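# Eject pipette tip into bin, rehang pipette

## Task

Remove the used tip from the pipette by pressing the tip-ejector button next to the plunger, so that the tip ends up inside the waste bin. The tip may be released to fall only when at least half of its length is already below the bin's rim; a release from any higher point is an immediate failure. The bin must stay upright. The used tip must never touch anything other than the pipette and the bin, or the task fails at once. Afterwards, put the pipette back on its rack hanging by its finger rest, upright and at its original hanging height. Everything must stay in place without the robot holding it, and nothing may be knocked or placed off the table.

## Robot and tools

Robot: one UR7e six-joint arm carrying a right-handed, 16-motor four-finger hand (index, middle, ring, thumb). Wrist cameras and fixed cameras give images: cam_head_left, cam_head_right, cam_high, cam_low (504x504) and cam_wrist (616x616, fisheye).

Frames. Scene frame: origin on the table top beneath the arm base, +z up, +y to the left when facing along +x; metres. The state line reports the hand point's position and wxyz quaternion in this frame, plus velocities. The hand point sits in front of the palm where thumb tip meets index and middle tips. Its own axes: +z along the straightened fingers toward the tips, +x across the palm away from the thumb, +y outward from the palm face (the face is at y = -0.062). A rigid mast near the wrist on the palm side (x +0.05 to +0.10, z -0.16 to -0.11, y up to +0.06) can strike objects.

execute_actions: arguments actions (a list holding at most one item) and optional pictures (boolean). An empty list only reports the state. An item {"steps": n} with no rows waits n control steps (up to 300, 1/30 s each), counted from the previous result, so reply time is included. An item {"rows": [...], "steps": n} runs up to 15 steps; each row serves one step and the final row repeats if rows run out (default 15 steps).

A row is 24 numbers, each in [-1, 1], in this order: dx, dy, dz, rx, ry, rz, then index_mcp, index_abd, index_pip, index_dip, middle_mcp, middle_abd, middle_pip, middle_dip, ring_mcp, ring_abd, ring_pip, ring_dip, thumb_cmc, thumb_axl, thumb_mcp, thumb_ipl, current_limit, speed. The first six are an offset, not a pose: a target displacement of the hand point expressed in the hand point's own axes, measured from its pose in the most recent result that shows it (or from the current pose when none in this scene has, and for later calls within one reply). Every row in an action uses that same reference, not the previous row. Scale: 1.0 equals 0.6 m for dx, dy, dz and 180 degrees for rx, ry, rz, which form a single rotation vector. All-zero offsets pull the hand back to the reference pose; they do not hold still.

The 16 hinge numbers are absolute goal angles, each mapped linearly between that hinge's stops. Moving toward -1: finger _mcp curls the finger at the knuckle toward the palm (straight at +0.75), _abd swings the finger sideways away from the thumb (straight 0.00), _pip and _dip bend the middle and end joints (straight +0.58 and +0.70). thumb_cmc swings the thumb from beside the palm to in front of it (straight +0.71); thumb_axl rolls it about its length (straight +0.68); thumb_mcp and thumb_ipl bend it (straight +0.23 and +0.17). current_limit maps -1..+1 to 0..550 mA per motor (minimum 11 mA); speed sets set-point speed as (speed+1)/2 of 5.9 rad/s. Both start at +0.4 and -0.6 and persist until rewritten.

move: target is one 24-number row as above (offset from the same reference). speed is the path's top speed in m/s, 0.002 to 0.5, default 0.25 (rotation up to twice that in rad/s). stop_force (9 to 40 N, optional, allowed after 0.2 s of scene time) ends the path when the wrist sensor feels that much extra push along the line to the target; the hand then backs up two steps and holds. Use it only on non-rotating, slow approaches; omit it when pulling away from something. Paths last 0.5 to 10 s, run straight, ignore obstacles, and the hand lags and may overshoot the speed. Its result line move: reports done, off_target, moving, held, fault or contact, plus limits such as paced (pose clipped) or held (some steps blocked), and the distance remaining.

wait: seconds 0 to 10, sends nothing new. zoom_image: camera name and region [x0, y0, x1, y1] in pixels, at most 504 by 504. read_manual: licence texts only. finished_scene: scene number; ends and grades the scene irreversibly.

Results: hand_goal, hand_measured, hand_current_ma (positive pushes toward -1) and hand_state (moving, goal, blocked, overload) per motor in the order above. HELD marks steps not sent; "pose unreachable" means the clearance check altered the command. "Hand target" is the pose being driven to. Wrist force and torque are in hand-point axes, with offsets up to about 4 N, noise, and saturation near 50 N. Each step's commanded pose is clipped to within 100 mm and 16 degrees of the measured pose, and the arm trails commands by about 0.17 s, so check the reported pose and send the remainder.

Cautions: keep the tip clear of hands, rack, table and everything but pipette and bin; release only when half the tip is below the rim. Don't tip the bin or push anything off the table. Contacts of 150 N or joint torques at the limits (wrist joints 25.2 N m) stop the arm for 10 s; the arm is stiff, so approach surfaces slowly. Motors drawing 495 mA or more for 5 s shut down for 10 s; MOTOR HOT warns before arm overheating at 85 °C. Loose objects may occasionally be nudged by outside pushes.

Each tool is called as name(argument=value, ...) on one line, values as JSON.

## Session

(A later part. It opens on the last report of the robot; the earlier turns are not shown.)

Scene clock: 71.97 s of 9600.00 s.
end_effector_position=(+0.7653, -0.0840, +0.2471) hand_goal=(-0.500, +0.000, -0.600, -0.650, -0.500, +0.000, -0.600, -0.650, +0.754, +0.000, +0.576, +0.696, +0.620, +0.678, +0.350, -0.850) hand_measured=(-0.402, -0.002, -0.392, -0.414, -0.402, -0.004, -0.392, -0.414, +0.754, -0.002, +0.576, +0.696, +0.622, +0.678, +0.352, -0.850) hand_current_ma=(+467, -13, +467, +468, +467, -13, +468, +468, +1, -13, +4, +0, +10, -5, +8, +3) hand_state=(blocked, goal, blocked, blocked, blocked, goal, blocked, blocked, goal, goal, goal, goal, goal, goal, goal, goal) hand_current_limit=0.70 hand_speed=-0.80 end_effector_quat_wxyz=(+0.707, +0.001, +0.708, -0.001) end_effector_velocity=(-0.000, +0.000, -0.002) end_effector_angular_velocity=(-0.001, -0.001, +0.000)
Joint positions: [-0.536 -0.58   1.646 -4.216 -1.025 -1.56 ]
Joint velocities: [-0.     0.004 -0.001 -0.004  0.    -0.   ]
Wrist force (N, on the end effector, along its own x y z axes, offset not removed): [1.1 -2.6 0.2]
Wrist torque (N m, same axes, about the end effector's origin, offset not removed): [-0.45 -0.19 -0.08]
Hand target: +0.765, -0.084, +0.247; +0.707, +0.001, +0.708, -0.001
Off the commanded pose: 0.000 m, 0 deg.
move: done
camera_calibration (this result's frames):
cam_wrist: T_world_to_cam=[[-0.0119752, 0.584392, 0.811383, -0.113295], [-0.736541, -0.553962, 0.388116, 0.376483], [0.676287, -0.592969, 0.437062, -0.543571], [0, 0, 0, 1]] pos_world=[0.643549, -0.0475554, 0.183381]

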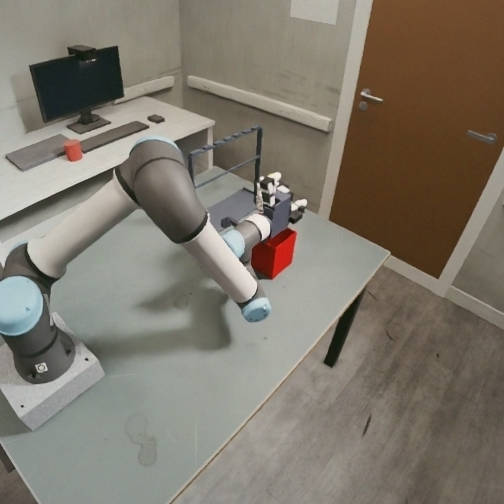

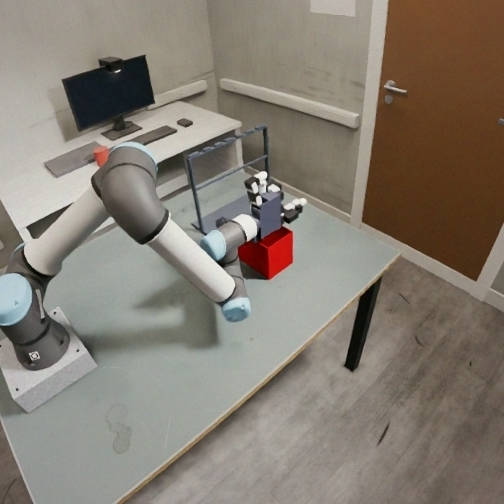

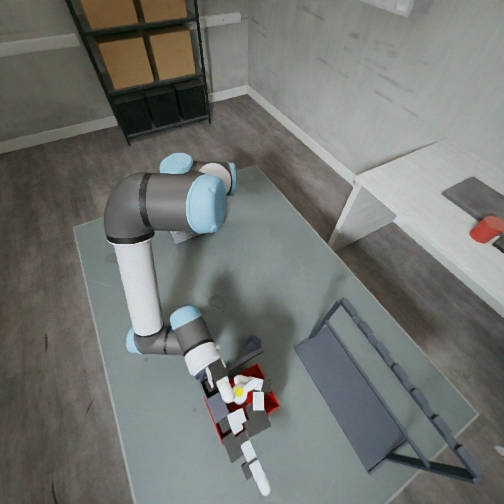

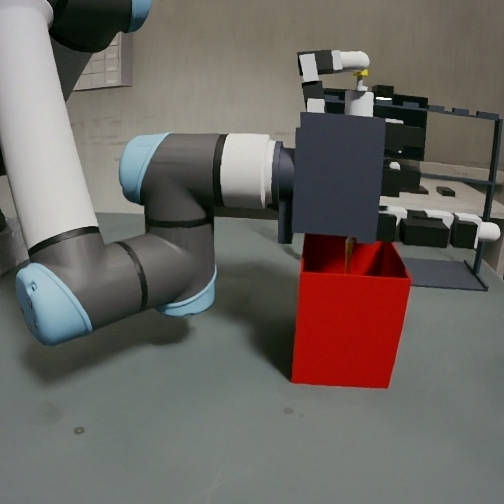

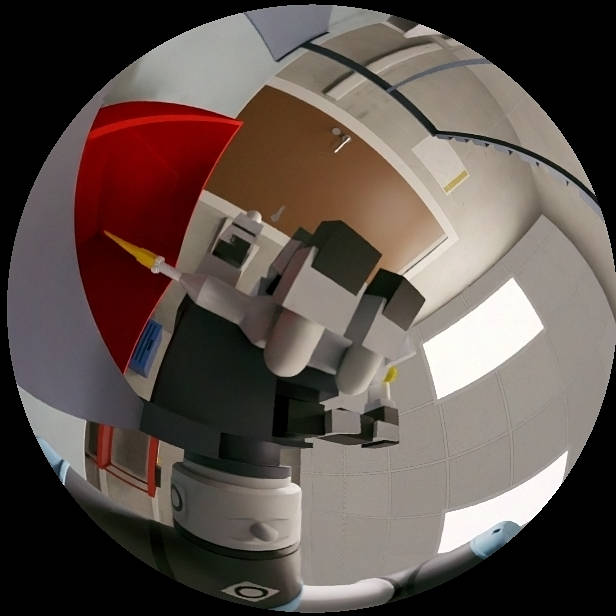

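Well placed. Lower a bit more, then press.

move(target=[0.015,0,0,0,0,0,-0.5,0,-0.6,-0.65,-0.5,0,-0.6,-0.65,0.754,0,0.576,0.696,0.62,0.678,0.3,-1,0.7,-0.9], speed=0.03)

move(target=[0,0,0,0,0,0,-0.5,0,-0.6,-0.65,-0.5,0,-0.6,-0.65,0.754,0,0.576,0.696,0.6,0.678,0.1,-1,0.75,-0.9])

zoom_image(camera="cam_high", region=[190,340,290,440])

zoom_image(camera="cam_low", region=[280,40,420,180])

Scene clock: 76.23 s of 9600.00 s.
end_effector_position=(+0.7653, -0.0840, +0.2382) hand_goal=(-0.500, +0.000, -0.600, -0.650, -0.500, +0.000, -0.600, -0.650, +0.754, +0.000, +0.576, +0.696, +0.620, +0.678, +0.300, -1.000) hand_measured=(-0.402, -0.002, -0.392, -0.414, -0.402, -0.004, -0.392, -0.416, +0.754, -0.002, +0.576, +0.696, +0.622, +0.678, +0.300, -0.994) hand_current_ma=(+468, -13, +468, +468, +468, -13, +468, +468, +1, -13, +4, +0, +10, -5, +6, +40) hand_state=(blocked, goal, blocked, blocked, blocked, goal, blocked, blocked, goal, goal, goal, goal, goal, goal, goal, goal) hand_current_limit=0.70 hand_speed=-0.90 end_effector_quat_wxyz=(+0.707, +0.001, +0.708, -0.001) end_effector_velocity=(+0.000, +0.000, +0.000) end_effector_angular_velocity=(-0.001, -0.001, +0.001)
Joint positions: [-0.536 -0.561  1.639 -4.228 -1.025 -1.56 ]
Joint velocities: [ 0.     0.    -0.001 -0.001  0.    -0.   ]
Wrist force (N, on the end effector, along its own x y z axes, offset not removed): [-0.2 -3.2 -0.6]
Wrist torque (N m, same axes, about the end effector's origin, offset not removed): [-0.47 0.01 -0.15]
Hand target: +0.765, -0.084, +0.238; +0.707, +0.001, +0.708, -0.001
Off the commanded pose: 0.000 m, 0 deg.
After step 90, 0.23 s passed at rest.
move: done
camera_calibration (this result's frames):
cam_wrist: T_world_to_cam=[[-0.0119718, 0.584371, 0.811398, -0.106024], [-0.736545, -0.553967, 0.388101, 0.379966], [0.676283, -0.592985, 0.437047, -0.539611], [0, 0, 0, 1]] pos_world=[0.643522, -0.047535, 0.174398]

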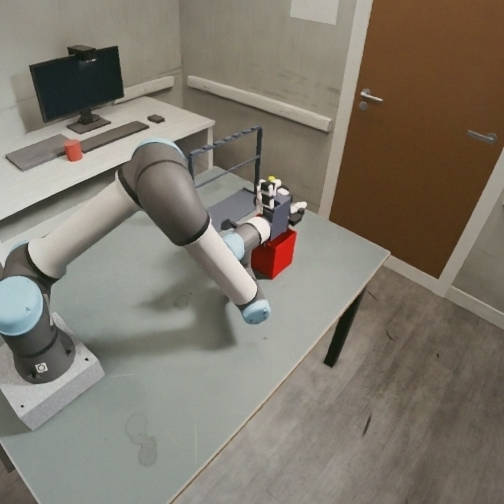

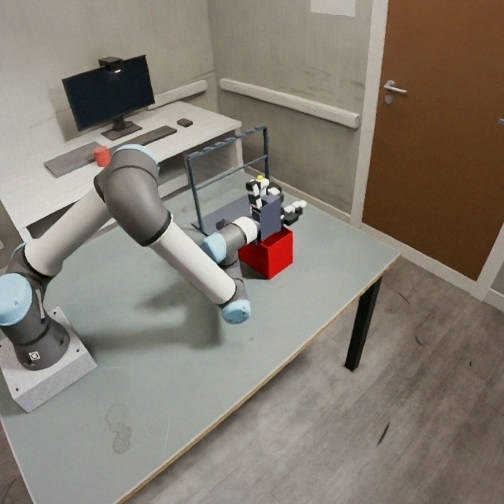

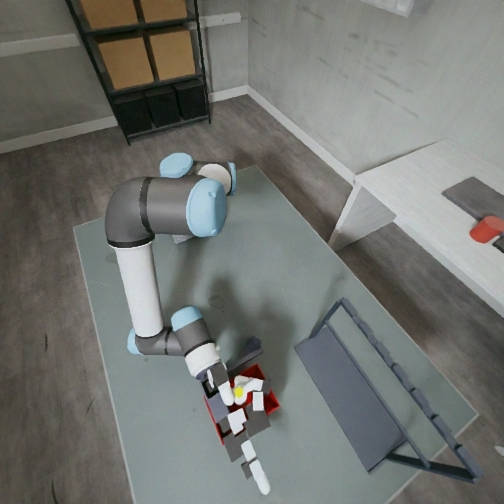

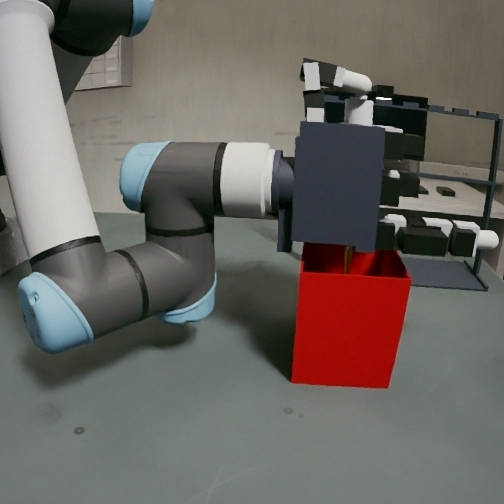

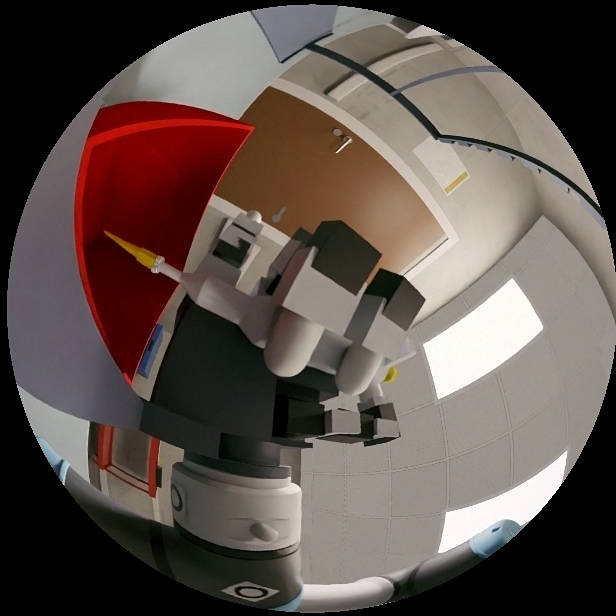

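Scene clock: 77.47 s of 9600.00 s.
end_effector_position=(+0.7653, -0.0840, +0.2381) hand_goal=(-0.500, +0.000, -0.600, -0.650, -0.500, +0.000, -0.600, -0.650, +0.754, +0.000, +0.576, +0.696, +0.600, +0.678, +0.100, -1.000) hand_measured=(-0.462, -0.002, -0.446, -0.484, -0.460, -0.002, -0.448, -0.484, +0.754, -0.004, +0.576, +0.696, +0.602, +0.680, +0.136, -0.992) hand_current_ma=(+202, -12, +481, +481, +224, -13, +481, +481, +1, -14, +4, +0, +10, +12, +276, +58) hand_state=(blocked, goal, blocked, blocked, blocked, goal, blocked, blocked, goal, goal, goal, goal, goal, goal, blocked, goal) hand_current_limit=0.75 hand_speed=-0.90 end_effector_quat_wxyz=(+0.707, +0.001, +0.708, -0.001) end_effector_velocity=(+0.000, -0.000, -0.000) end_effector_angular_velocity=(+0.000, +0.001, -0.001)
Joint positions: [-0.536 -0.561  1.639 -4.229 -1.025 -1.56 ]
Joint velocities: [-0.    -0.     0.     0.001 -0.001 -0.   ]
Wrist force (N, on the end effector, along its own x y z axes, offset not removed): [0.1 -2.4 -1.1]
Wrist torque (N m, same axes, about the end effector's origin, offset not removed): [-0.27 0.03 -0.25]
Hand target: +0.765, -0.084, +0.238; +0.707, +0.001, +0.708, -0.001
Off the commanded pose: 0.000 m, 0 deg.
move: done
camera_calibration (this result's frames):
cam_wrist: T_world_to_cam=[[-0.0119731, 0.584376, 0.811395, -0.106013], [-0.736556, -0.553955, 0.388096, 0.379982], [0.67627, -0.592991, 0.437058, -0.539602], [0, 0, 0, 1]] pos_world=[0.643526, -0.0475348, 0.174387]

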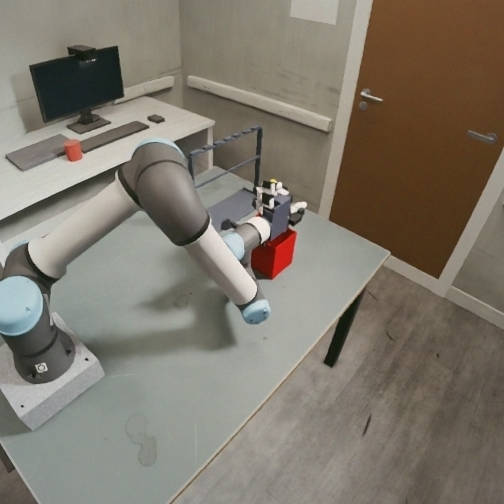

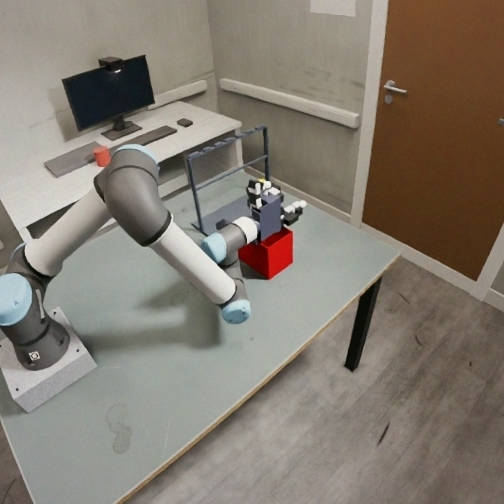

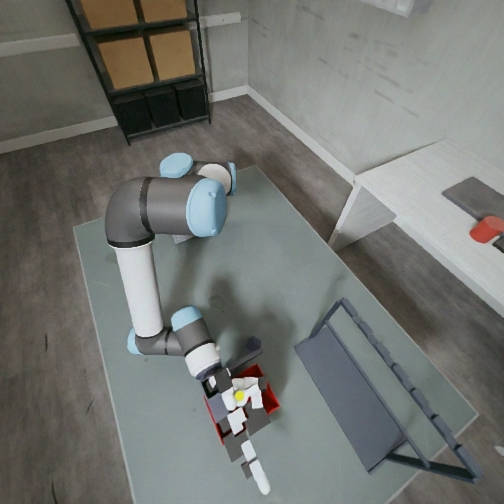

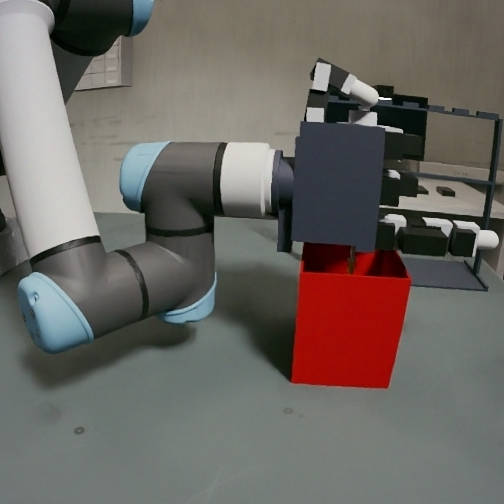

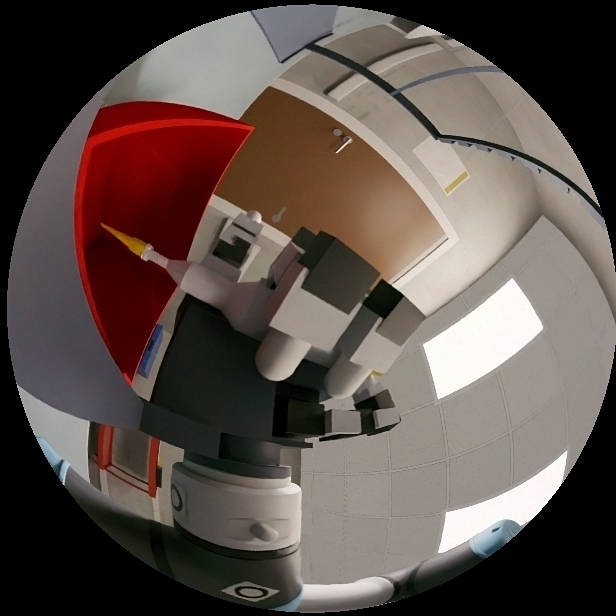

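Region (190, 340, 290, 440) of cam_high's 504x504 image, scaled by 5.040, with more detail than that image has.

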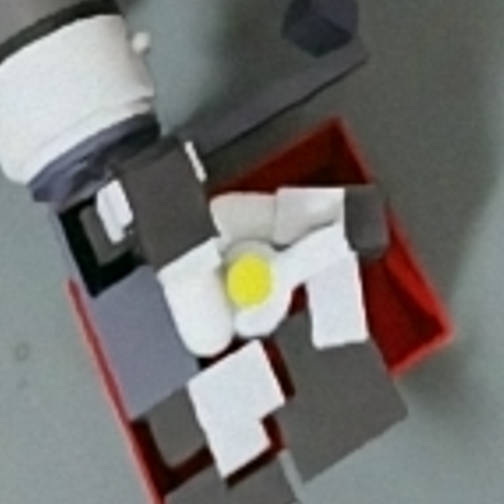

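Region (280, 40, 420, 180) of cam_low's 504x504 image, scaled by 3.600, with more detail than that image has.

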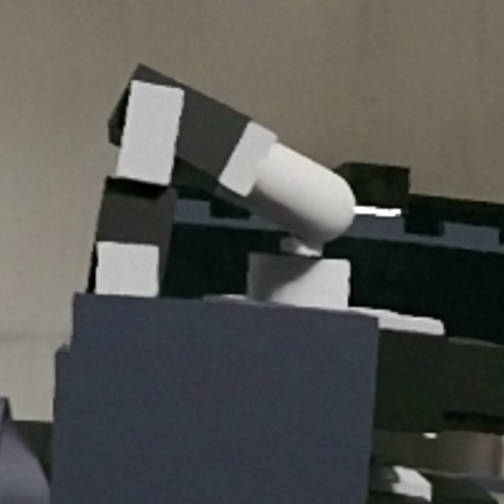

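move(target=[0,0,0,0,0,0,-0.6,0,-0.65,-0.7,-0.6,0,-0.65,-0.7,0.754,0,0.576,0.696,0.6,0.678,-0.05,-1,0.78,-0.9])

zoom_image(camera="cam_low", region=[280,40,420,180])

Scene clock: 80.10 s of 9600.00 s.
end_effector_position=(+0.7653, -0.0840, +0.2381) hand_goal=(-0.600, +0.000, -0.650, -0.700, -0.600, +0.000, -0.650, -0.700, +0.754, +0.000, +0.576, +0.696, +0.600, +0.678, -0.050, -1.000) hand_measured=(-0.466, -0.002, -0.446, -0.484, -0.464, -0.002, -0.448, -0.484, +0.754, -0.004, +0.576, +0.696, +0.602, +0.680, +0.118, -0.978) hand_current_ma=(+489, -10, +490, +489, +489, -13, +490, +490, +1, -14, +4, +0, +12, +12, +490, +143) hand_state=(blocked, goal, blocked, blocked, blocked, goal, blocked, blocked, goal, goal, goal, goal, goal, goal, blocked, blocked) hand_current_limit=0.78 hand_speed=-0.90 end_effector_quat_wxyz=(+0.707, +0.001, +0.708, -0.001) end_effector_velocity=(-0.000, +0.000, +0.000) end_effector_angular_velocity=(-0.001, -0.001, +0.001)
Joint positions: [-0.536 -0.561  1.639 -4.228 -1.025 -1.56 ]
Joint velocities: [ 0.     0.    -0.    -0.001  0.     0.   ]
Wrist force (N, on the end effector, along its own x y z axes, offset not removed): [2.8 0.2 -1.0]
Wrist torque (N m, same axes, about the end effector's origin, offset not removed): [0.12 -0.29 0.02]
Hand target: +0.765, -0.084, +0.238; +0.707, +0.001, +0.708, -0.001
Off the commanded pose: 0.000 m, 0 deg.
move: done
camera_calibration (this result's frames):
cam_wrist: T_world_to_cam=[[-0.0119673, 0.584367, 0.811402, -0.106019], [-0.736539, -0.553972, 0.388104, 0.379969], [0.676289, -0.592984, 0.437038, -0.539609], [0, 0, 0, 1]] pos_world=[0.643525, -0.0475336, 0.174386]

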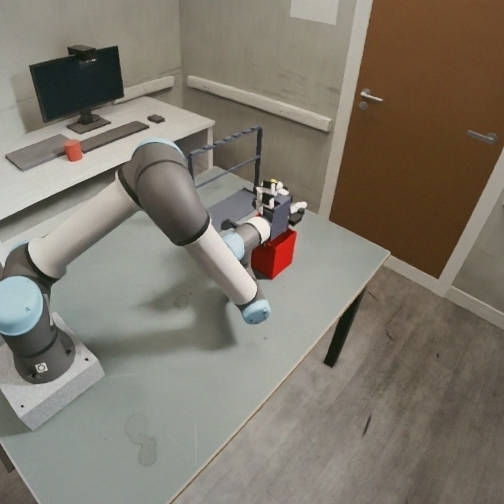

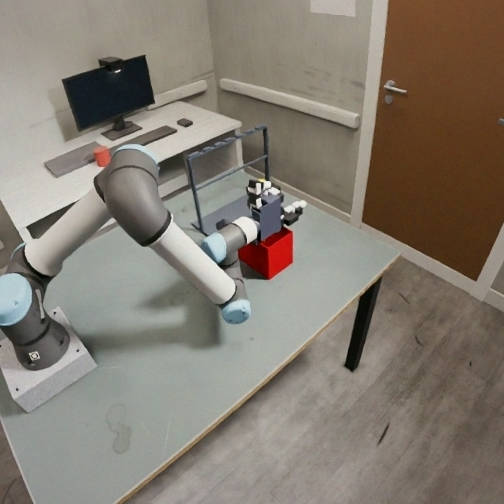

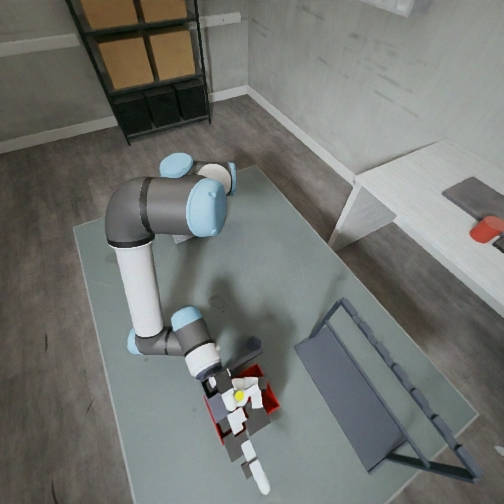

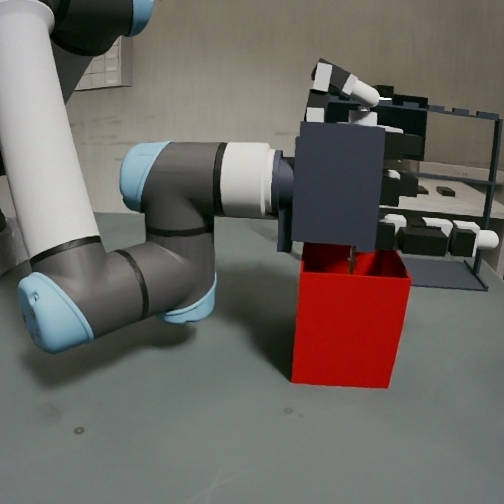

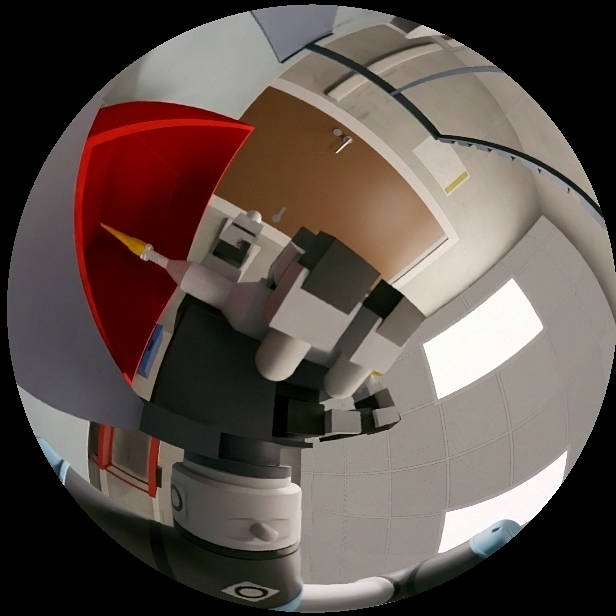

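Region (280, 40, 420, 180) of cam_low's 504x504 image, scaled by 3.600, with more detail than that image has.

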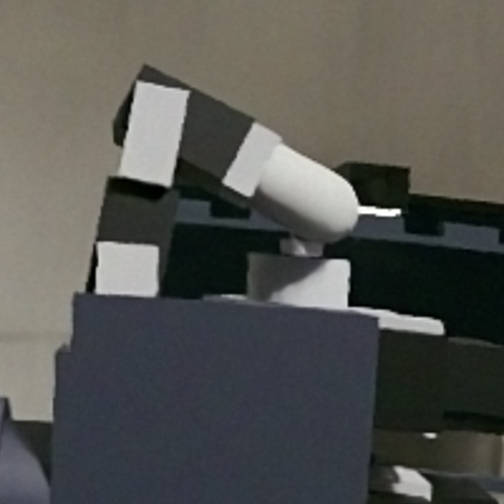

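move(target=[0,0,0,0,0,0,-0.6,0,-0.65,-0.7,-0.6,0,-0.65,-0.7,0.754,0,0.576,0.696,0.6,0.678,-0.08,-0.6,0.78,-0.8])

move(target=[0,0,0,0,0,0,-0.6,0,-0.65,-0.7,-0.6,0,-0.65,-0.7,0.754,0,0.576,0.696,0.6,0.678,-0.14,-1,0.79,-0.5])

zoom_image(camera="cam_low", region=[280,40,420,180])

zoom_image(camera="cam_high", region=[190,340,290,440])

Scene clock: 86.77 s of 9600.00 s.
end_effector_position=(+0.7653, -0.0840, +0.2381) hand_goal=(-0.600, +0.000, -0.650, -0.700, -0.600, +0.000, -0.650, -0.700, +0.754, +0.000, +0.576, +0.696, +0.600, +0.678, -0.080, -0.600) hand_measured=(-0.466, -0.002, -0.446, -0.484, -0.464, -0.002, -0.448, -0.484, +0.754, -0.004, +0.576, +0.696, +0.606, +0.680, -0.078, -0.612) hand_current_ma=(+489, -10, +490, +489, +489, -13, +490, +490, +1, -14, +4, +0, +31, +16, +8, -86) hand_state=(blocked, goal, blocked, blocked, blocked, goal, blocked, blocked, goal, goal, goal, goal, goal, goal, goal, goal) hand_current_limit=0.78 hand_speed=-0.80 end_effector_quat_wxyz=(+0.707, +0.001, +0.708, -0.001) end_effector_velocity=(-0.000, -0.001, -0.001) end_effector_angular_velocity=(+0.000, +0.002, -0.001)
Joint positions: [-0.536 -0.561  1.639 -4.229 -1.025 -1.56 ]
Joint velocities: [-0.001  0.     0.001  0.001 -0.    -0.001]
Wrist force (N, on the end effector, along its own x y z axes, offset not removed): [2.1 0.6 -1.4]
Wrist torque (N m, same axes, about the end effector's origin, offset not removed): [0.17 -0.17 -0.05]
Hand target: +0.765, -0.084, +0.238; +0.707, +0.001, +0.708, -0.001
Off the commanded pose: 0.000 m, 0 deg.
After step 90, 2.33 s passed at rest.
move: done
camera_calibration (this result's frames):
cam_wrist: T_world_to_cam=[[-0.0119732, 0.584376, 0.811394, -0.106013], [-0.736556, -0.553955, 0.388096, 0.379982], [0.67627, -0.592991, 0.437059, -0.539602], [0, 0, 0, 1]] pos_world=[0.643526, -0.0475348, 0.174387]

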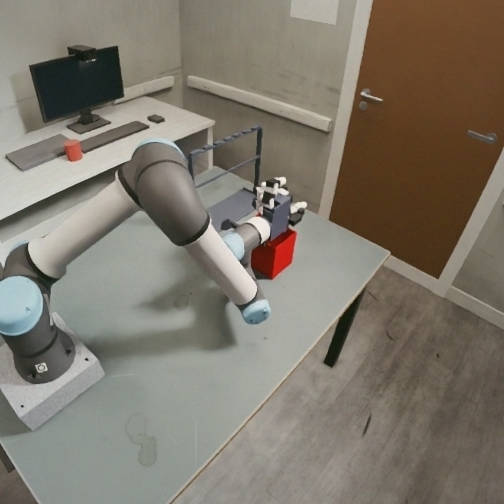

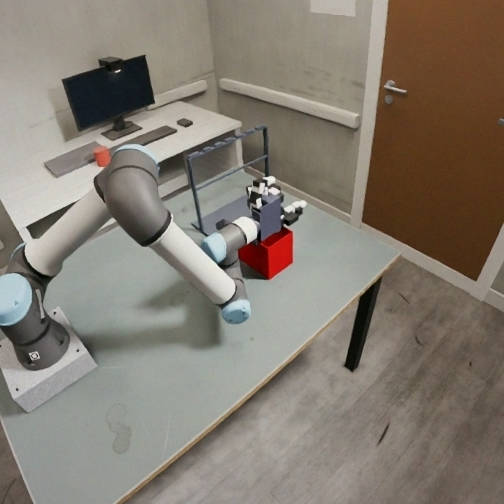

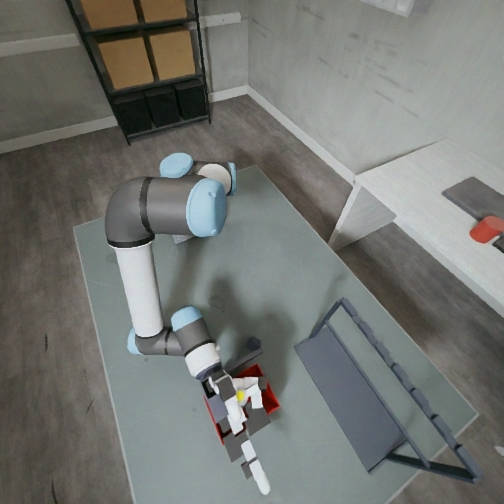

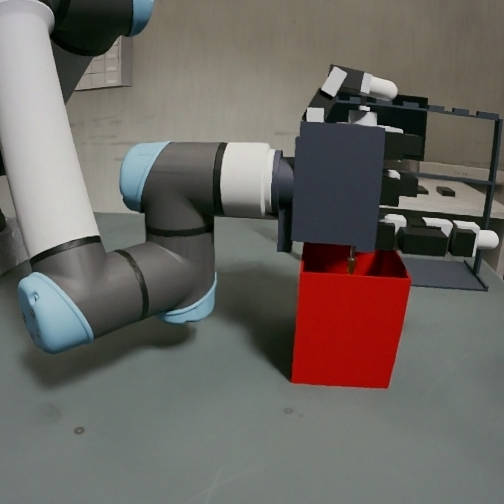

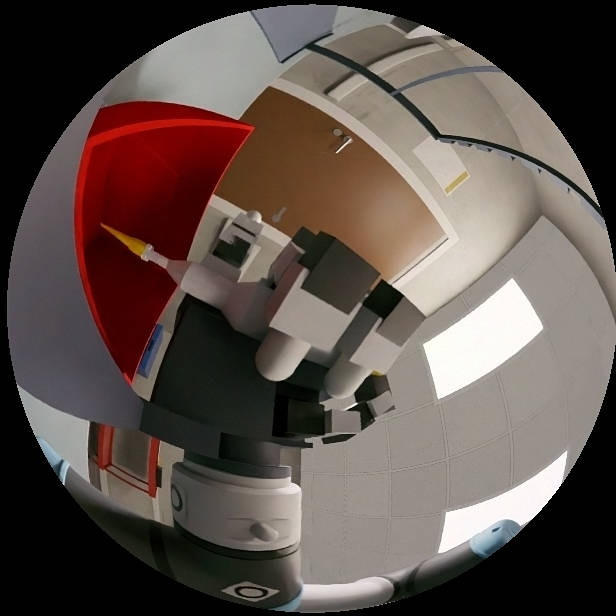

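Scene clock: 87.27 s of 9600.00 s.
end_effector_position=(+0.7653, -0.0840, +0.2381) hand_goal=(-0.600, +0.000, -0.650, -0.700, -0.600, +0.000, -0.650, -0.700, +0.754, +0.000, +0.576, +0.696, +0.600, +0.678, -0.140, -1.000) hand_measured=(-0.466, -0.002, -0.446, -0.484, -0.464, -0.002, -0.448, -0.484, +0.754, -0.004, +0.576, +0.696, +0.622, +0.690, -0.116, -0.782) hand_current_ma=(+492, -10, +492, +492, +492, -13, +492, +492, +1, -14, +4, +0, +125, +83, +186, +492) hand_state=(blocked, goal, blocked, blocked, blocked, goal, blocked, blocked, goal, goal, goal, goal, blocked, goal, blocked, blocked) hand_current_limit=0.79 hand_speed=-0.50 end_effector_quat_wxyz=(+0.707, +0.001, +0.708, -0.001) end_effector_velocity=(+0.000, +0.001, -0.000) end_effector_angular_velocity=(+0.001, +0.000, +0.002)
Joint positions: [-0.536 -0.561  1.639 -4.229 -1.025 -1.56 ]
Joint velocities: [ 0.002 -0.     0.001 -0.     0.     0.   ]
Wrist force (N, on the end effector, along its own x y z axes, offset not removed): [0.3 -2.0 -1.5]
Wrist torque (N m, same axes, about the end effector's origin, offset not removed): [-0.33 0.05 -0.18]
Hand target: +0.765, -0.084, +0.238; +0.707, +0.001, +0.708, -0.001
Off the commanded pose: 0.000 m, 0 deg.
move: done
camera_calibration (this result's frames):
cam_wrist: T_world_to_cam=[[-0.0119732, 0.584376, 0.811394, -0.106013], [-0.736556, -0.553955, 0.388096, 0.379982], [0.67627, -0.592991, 0.437059, -0.539602], [0, 0, 0, 1]] pos_world=[0.643526, -0.0475348, 0.174387]

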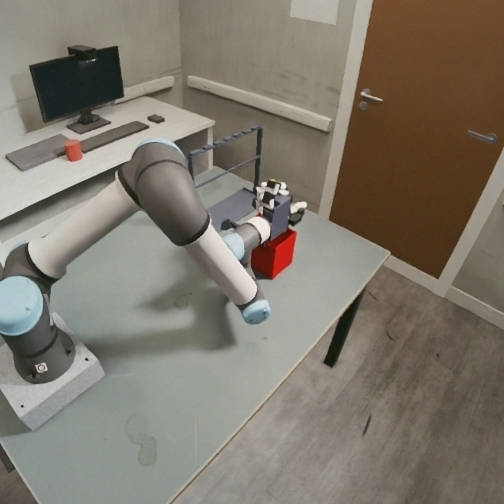

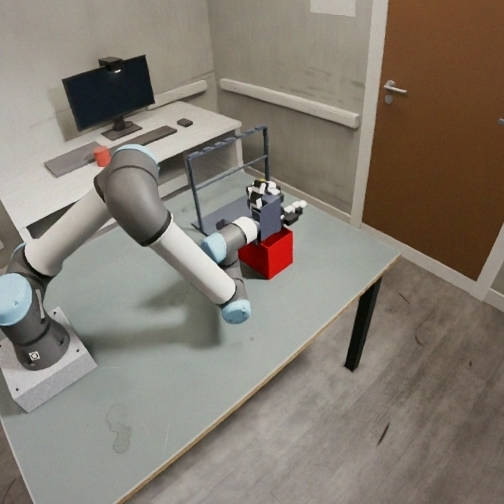

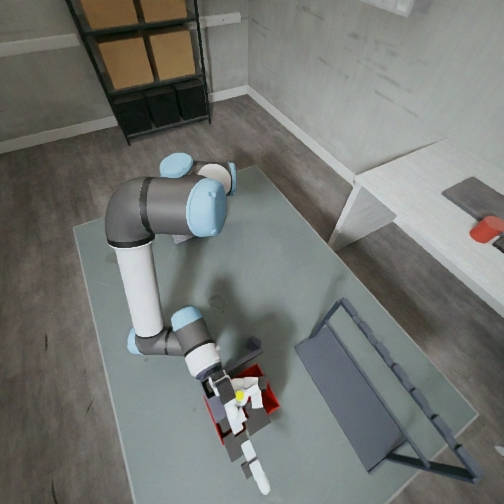

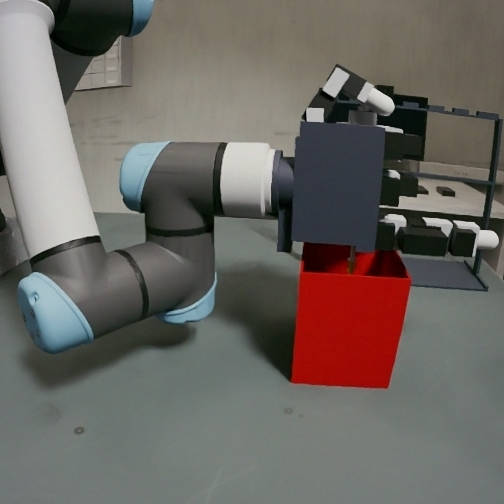

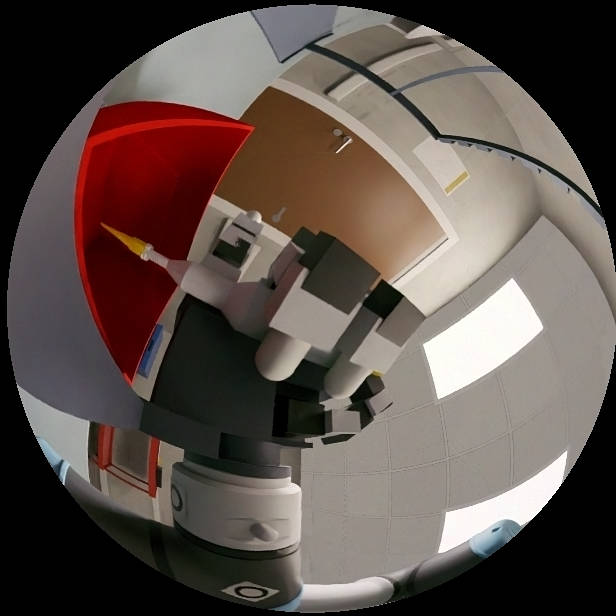

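Region (280, 40, 420, 180) of cam_low's 504x504 image, scaled by 3.600, with more detail than that image has.

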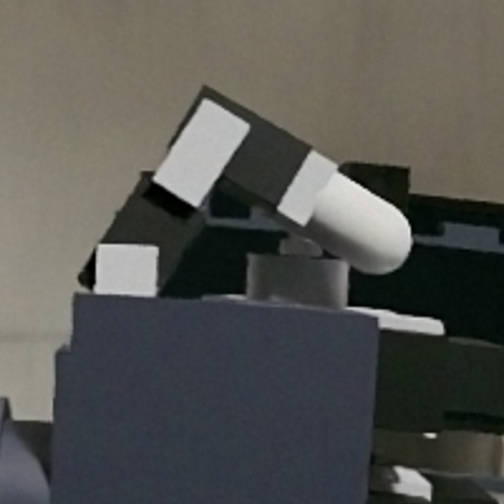

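Region (190, 340, 290, 440) of cam_high's 504x504 image, scaled by 5.040, with more detail than that image has.

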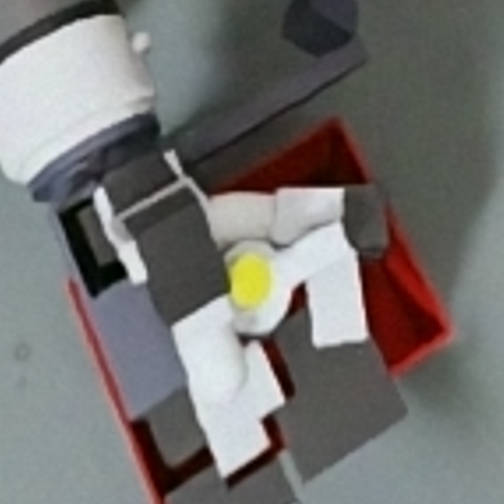

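move(target=[0,0,0,0,0,0,-0.6,0,-0.65,-0.7,-0.6,0,-0.65,-0.7,0.754,0,0.576,0.696,0.65,0.678,-0.33,-0.2,0.78,-0.8])

move(target=[0,0,0,0,0,0,-0.6,0,-0.65,-0.7,-0.6,0,-0.65,-0.7,0.754,0,0.576,0.696,0.65,0.678,-0.42,-0.8,0.79,-0.6])

zoom_image(camera="cam_low", region=[280,40,420,180])

zoom_image(camera="cam_high", region=[190,340,290,440])

Scene clock: 93.37 s of 9600.00 s.
end_effector_position=(+0.7653, -0.0840, +0.2381) hand_goal=(-0.600, +0.000, -0.650, -0.700, -0.600, +0.000, -0.650, -0.700, +0.754, +0.000, +0.576, +0.696, +0.650, +0.678, -0.330, -0.200) hand_measured=(-0.466, -0.002, -0.446, -0.484, -0.464, -0.002, -0.448, -0.484, +0.754, -0.004, +0.576, +0.696, +0.652, +0.680, -0.332, -0.206) hand_current_ma=(+490, -9, +489, +489, +490, -12, +489, +489, +1, -14, +4, +0, +13, +12, -18, -40) hand_state=(blocked, goal, blocked, blocked, blocked, goal, blocked, blocked, goal, goal, goal, goal, goal, goal, goal, goal) hand_current_limit=0.78 hand_speed=-0.80 end_effector_quat_wxyz=(+0.707, +0.001, +0.708, -0.001) end_effector_velocity=(+0.000, -0.000, -0.000) end_effector_angular_velocity=(+0.001, +0.002, -0.000)
Joint positions: [-0.536 -0.561  1.639 -4.229 -1.025 -1.56 ]
Joint velocities: [-0.001  0.     0.     0.002  0.     0.   ]
Wrist force (N, on the end effector, along its own x y z axes, offset not removed): [-0.2 -2.3 -0.8]
Wrist torque (N m, same axes, about the end effector's origin, offset not removed): [-0.38 0.06 -0.20]
Hand target: +0.765, -0.084, +0.238; +0.707, +0.001, +0.708, -0.001
Off the commanded pose: 0.000 m, 0 deg.
After step 90, 1.07 s passed at rest.
move: done
camera_calibration (this result's frames):
cam_wrist: T_world_to_cam=[[-0.0119733, 0.584376, 0.811394, -0.106013], [-0.736556, -0.553955, 0.388096, 0.379982], [0.67627, -0.592991, 0.437059, -0.539602], [0, 0, 0, 1]] pos_world=[0.643526, -0.0475348, 0.174387]

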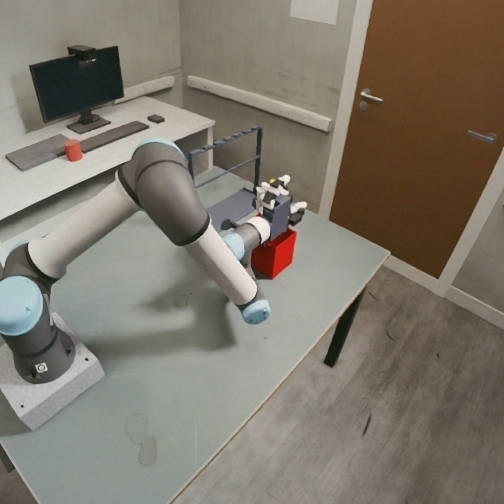

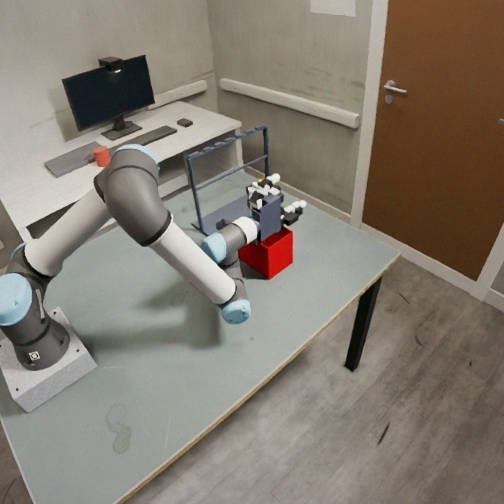

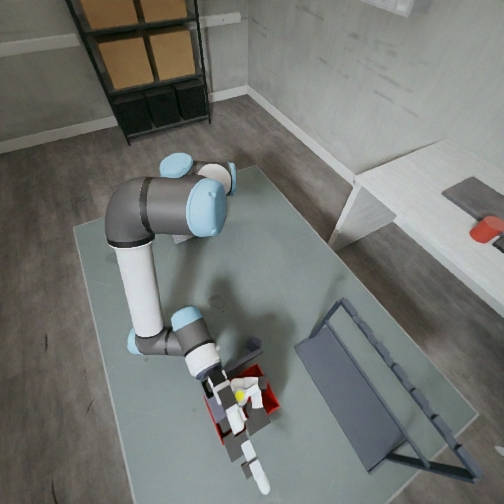

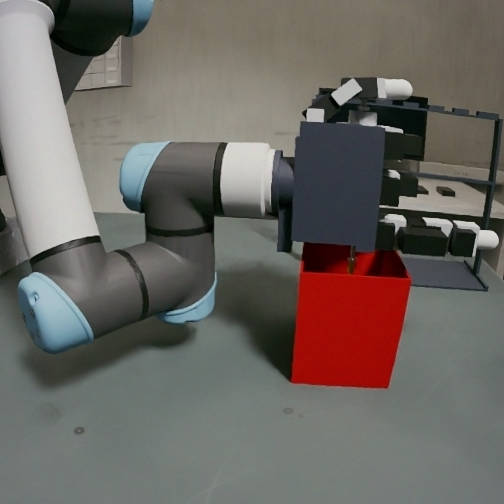

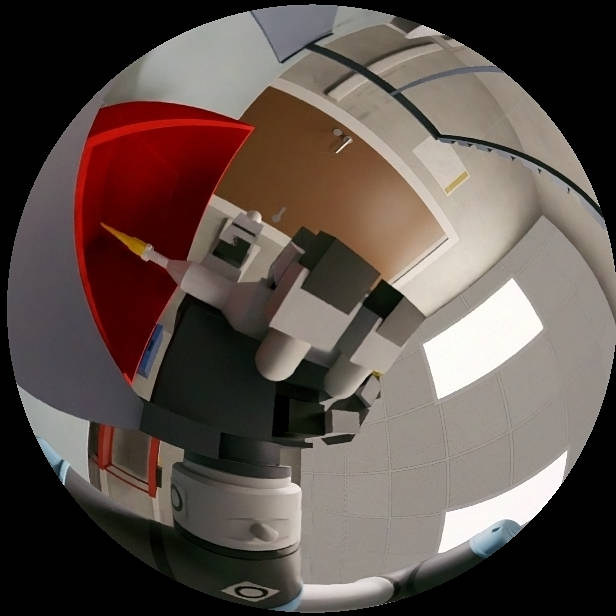

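Scene clock: 94.53 s of 9600.00 s.
end_effector_position=(+0.7653, -0.0840, +0.2381) hand_goal=(-0.600, +0.000, -0.650, -0.700, -0.600, +0.000, -0.650, -0.700, +0.754, +0.000, +0.576, +0.696, +0.650, +0.678, -0.420, -0.800) hand_measured=(-0.468, -0.002, -0.446, -0.484, -0.464, -0.002, -0.448, -0.484, +0.754, -0.004, +0.576, +0.696, +0.658, +0.680, -0.378, -0.502) hand_current_ma=(+492, -9, +492, +492, +492, -12, +492, +492, +1, -14, +4, +0, +50, +14, +311, +488) hand_state=(blocked, goal, blocked, blocked, blocked, goal, blocked, blocked, goal, goal, goal, goal, goal, goal, blocked, blocked) hand_current_limit=0.79 hand_speed=-0.60 end_effector_quat_wxyz=(+0.707, +0.001, +0.708, -0.001) end_effector_velocity=(-0.000, +0.000, +0.000) end_effector_angular_velocity=(+0.000, -0.000, +0.000)
Joint positions: [-0.536 -0.561  1.639 -4.229 -1.025 -1.56 ]
Joint velocities: [ 0. -0.  0. -0.  0.  0.]
Wrist force (N, on the end effector, along its own x y z axes, offset not removed): [0.2 1.5 -0.2]
Wrist torque (N m, same axes, about the end effector's origin, offset not removed): [0.27 0.02 -0.13]
Hand target: +0.765, -0.084, +0.238; +0.707, +0.001, +0.708, -0.001
Off the commanded pose: 0.000 m, 0 deg.
move: done
camera_calibration (this result's frames):
cam_wrist: T_world_to_cam=[[-0.0119732, 0.584376, 0.811394, -0.106013], [-0.736556, -0.553955, 0.388096, 0.379982], [0.67627, -0.592991, 0.437059, -0.539602], [0, 0, 0, 1]] pos_world=[0.643526, -0.0475348, 0.174387]

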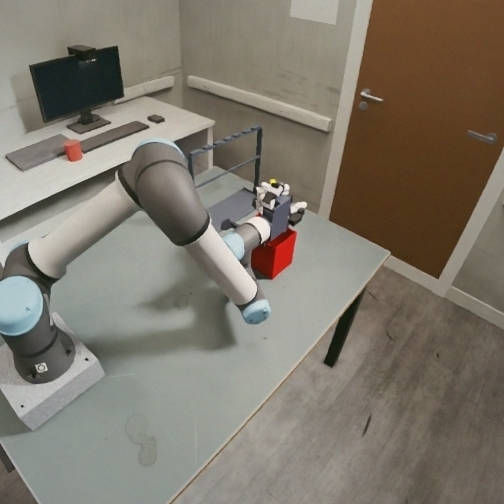

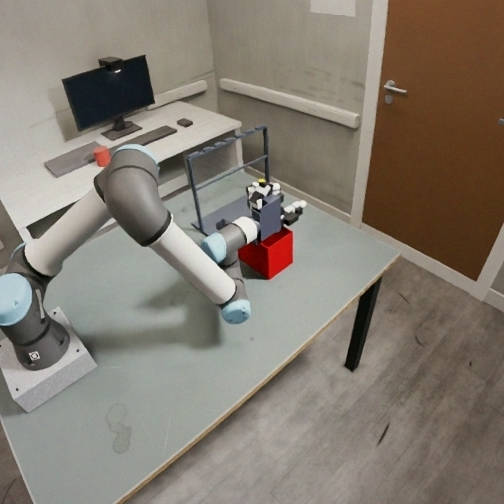

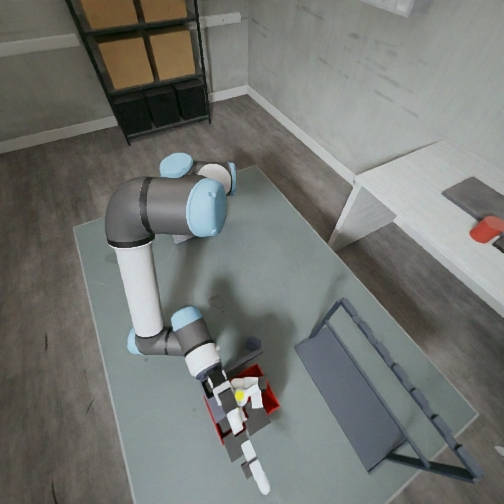

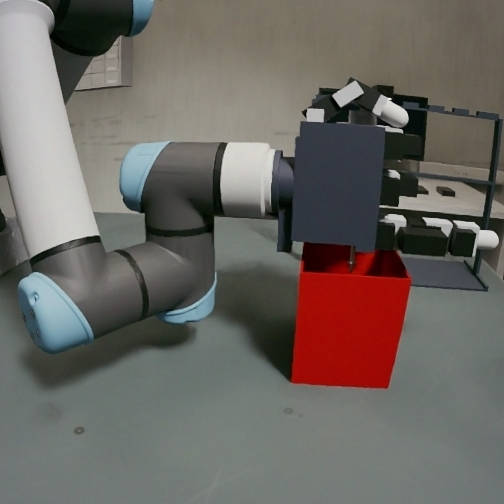

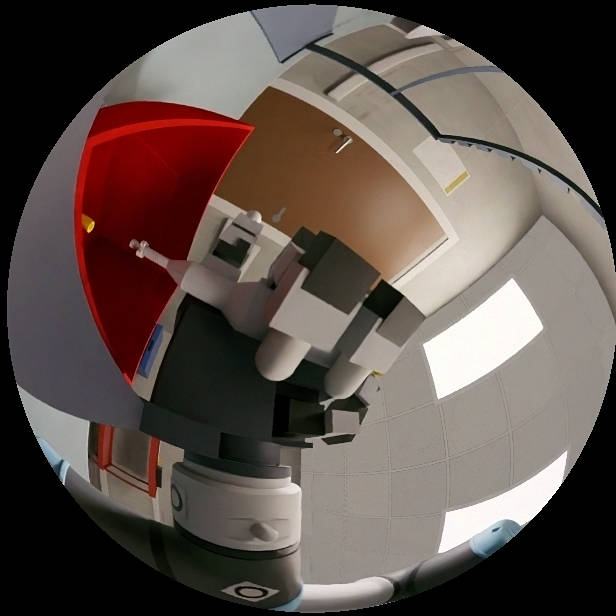

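Region (280, 40, 420, 180) of cam_low's 504x504 image, scaled by 3.600, with more detail than that image has.

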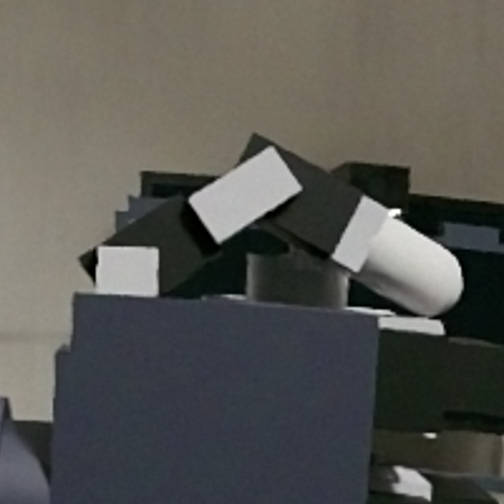

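Region (190, 340, 290, 440) of cam_high's 504x504 image, scaled by 5.040, with more detail than that image has.

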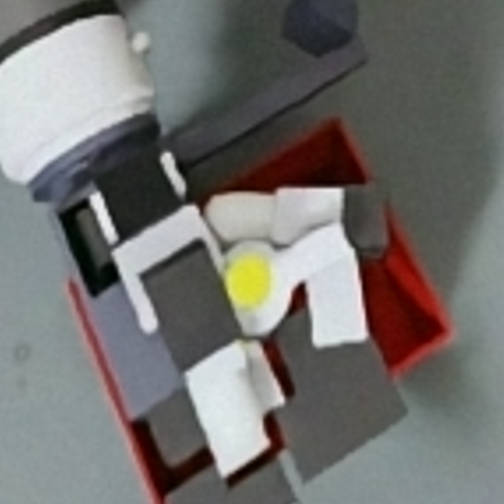

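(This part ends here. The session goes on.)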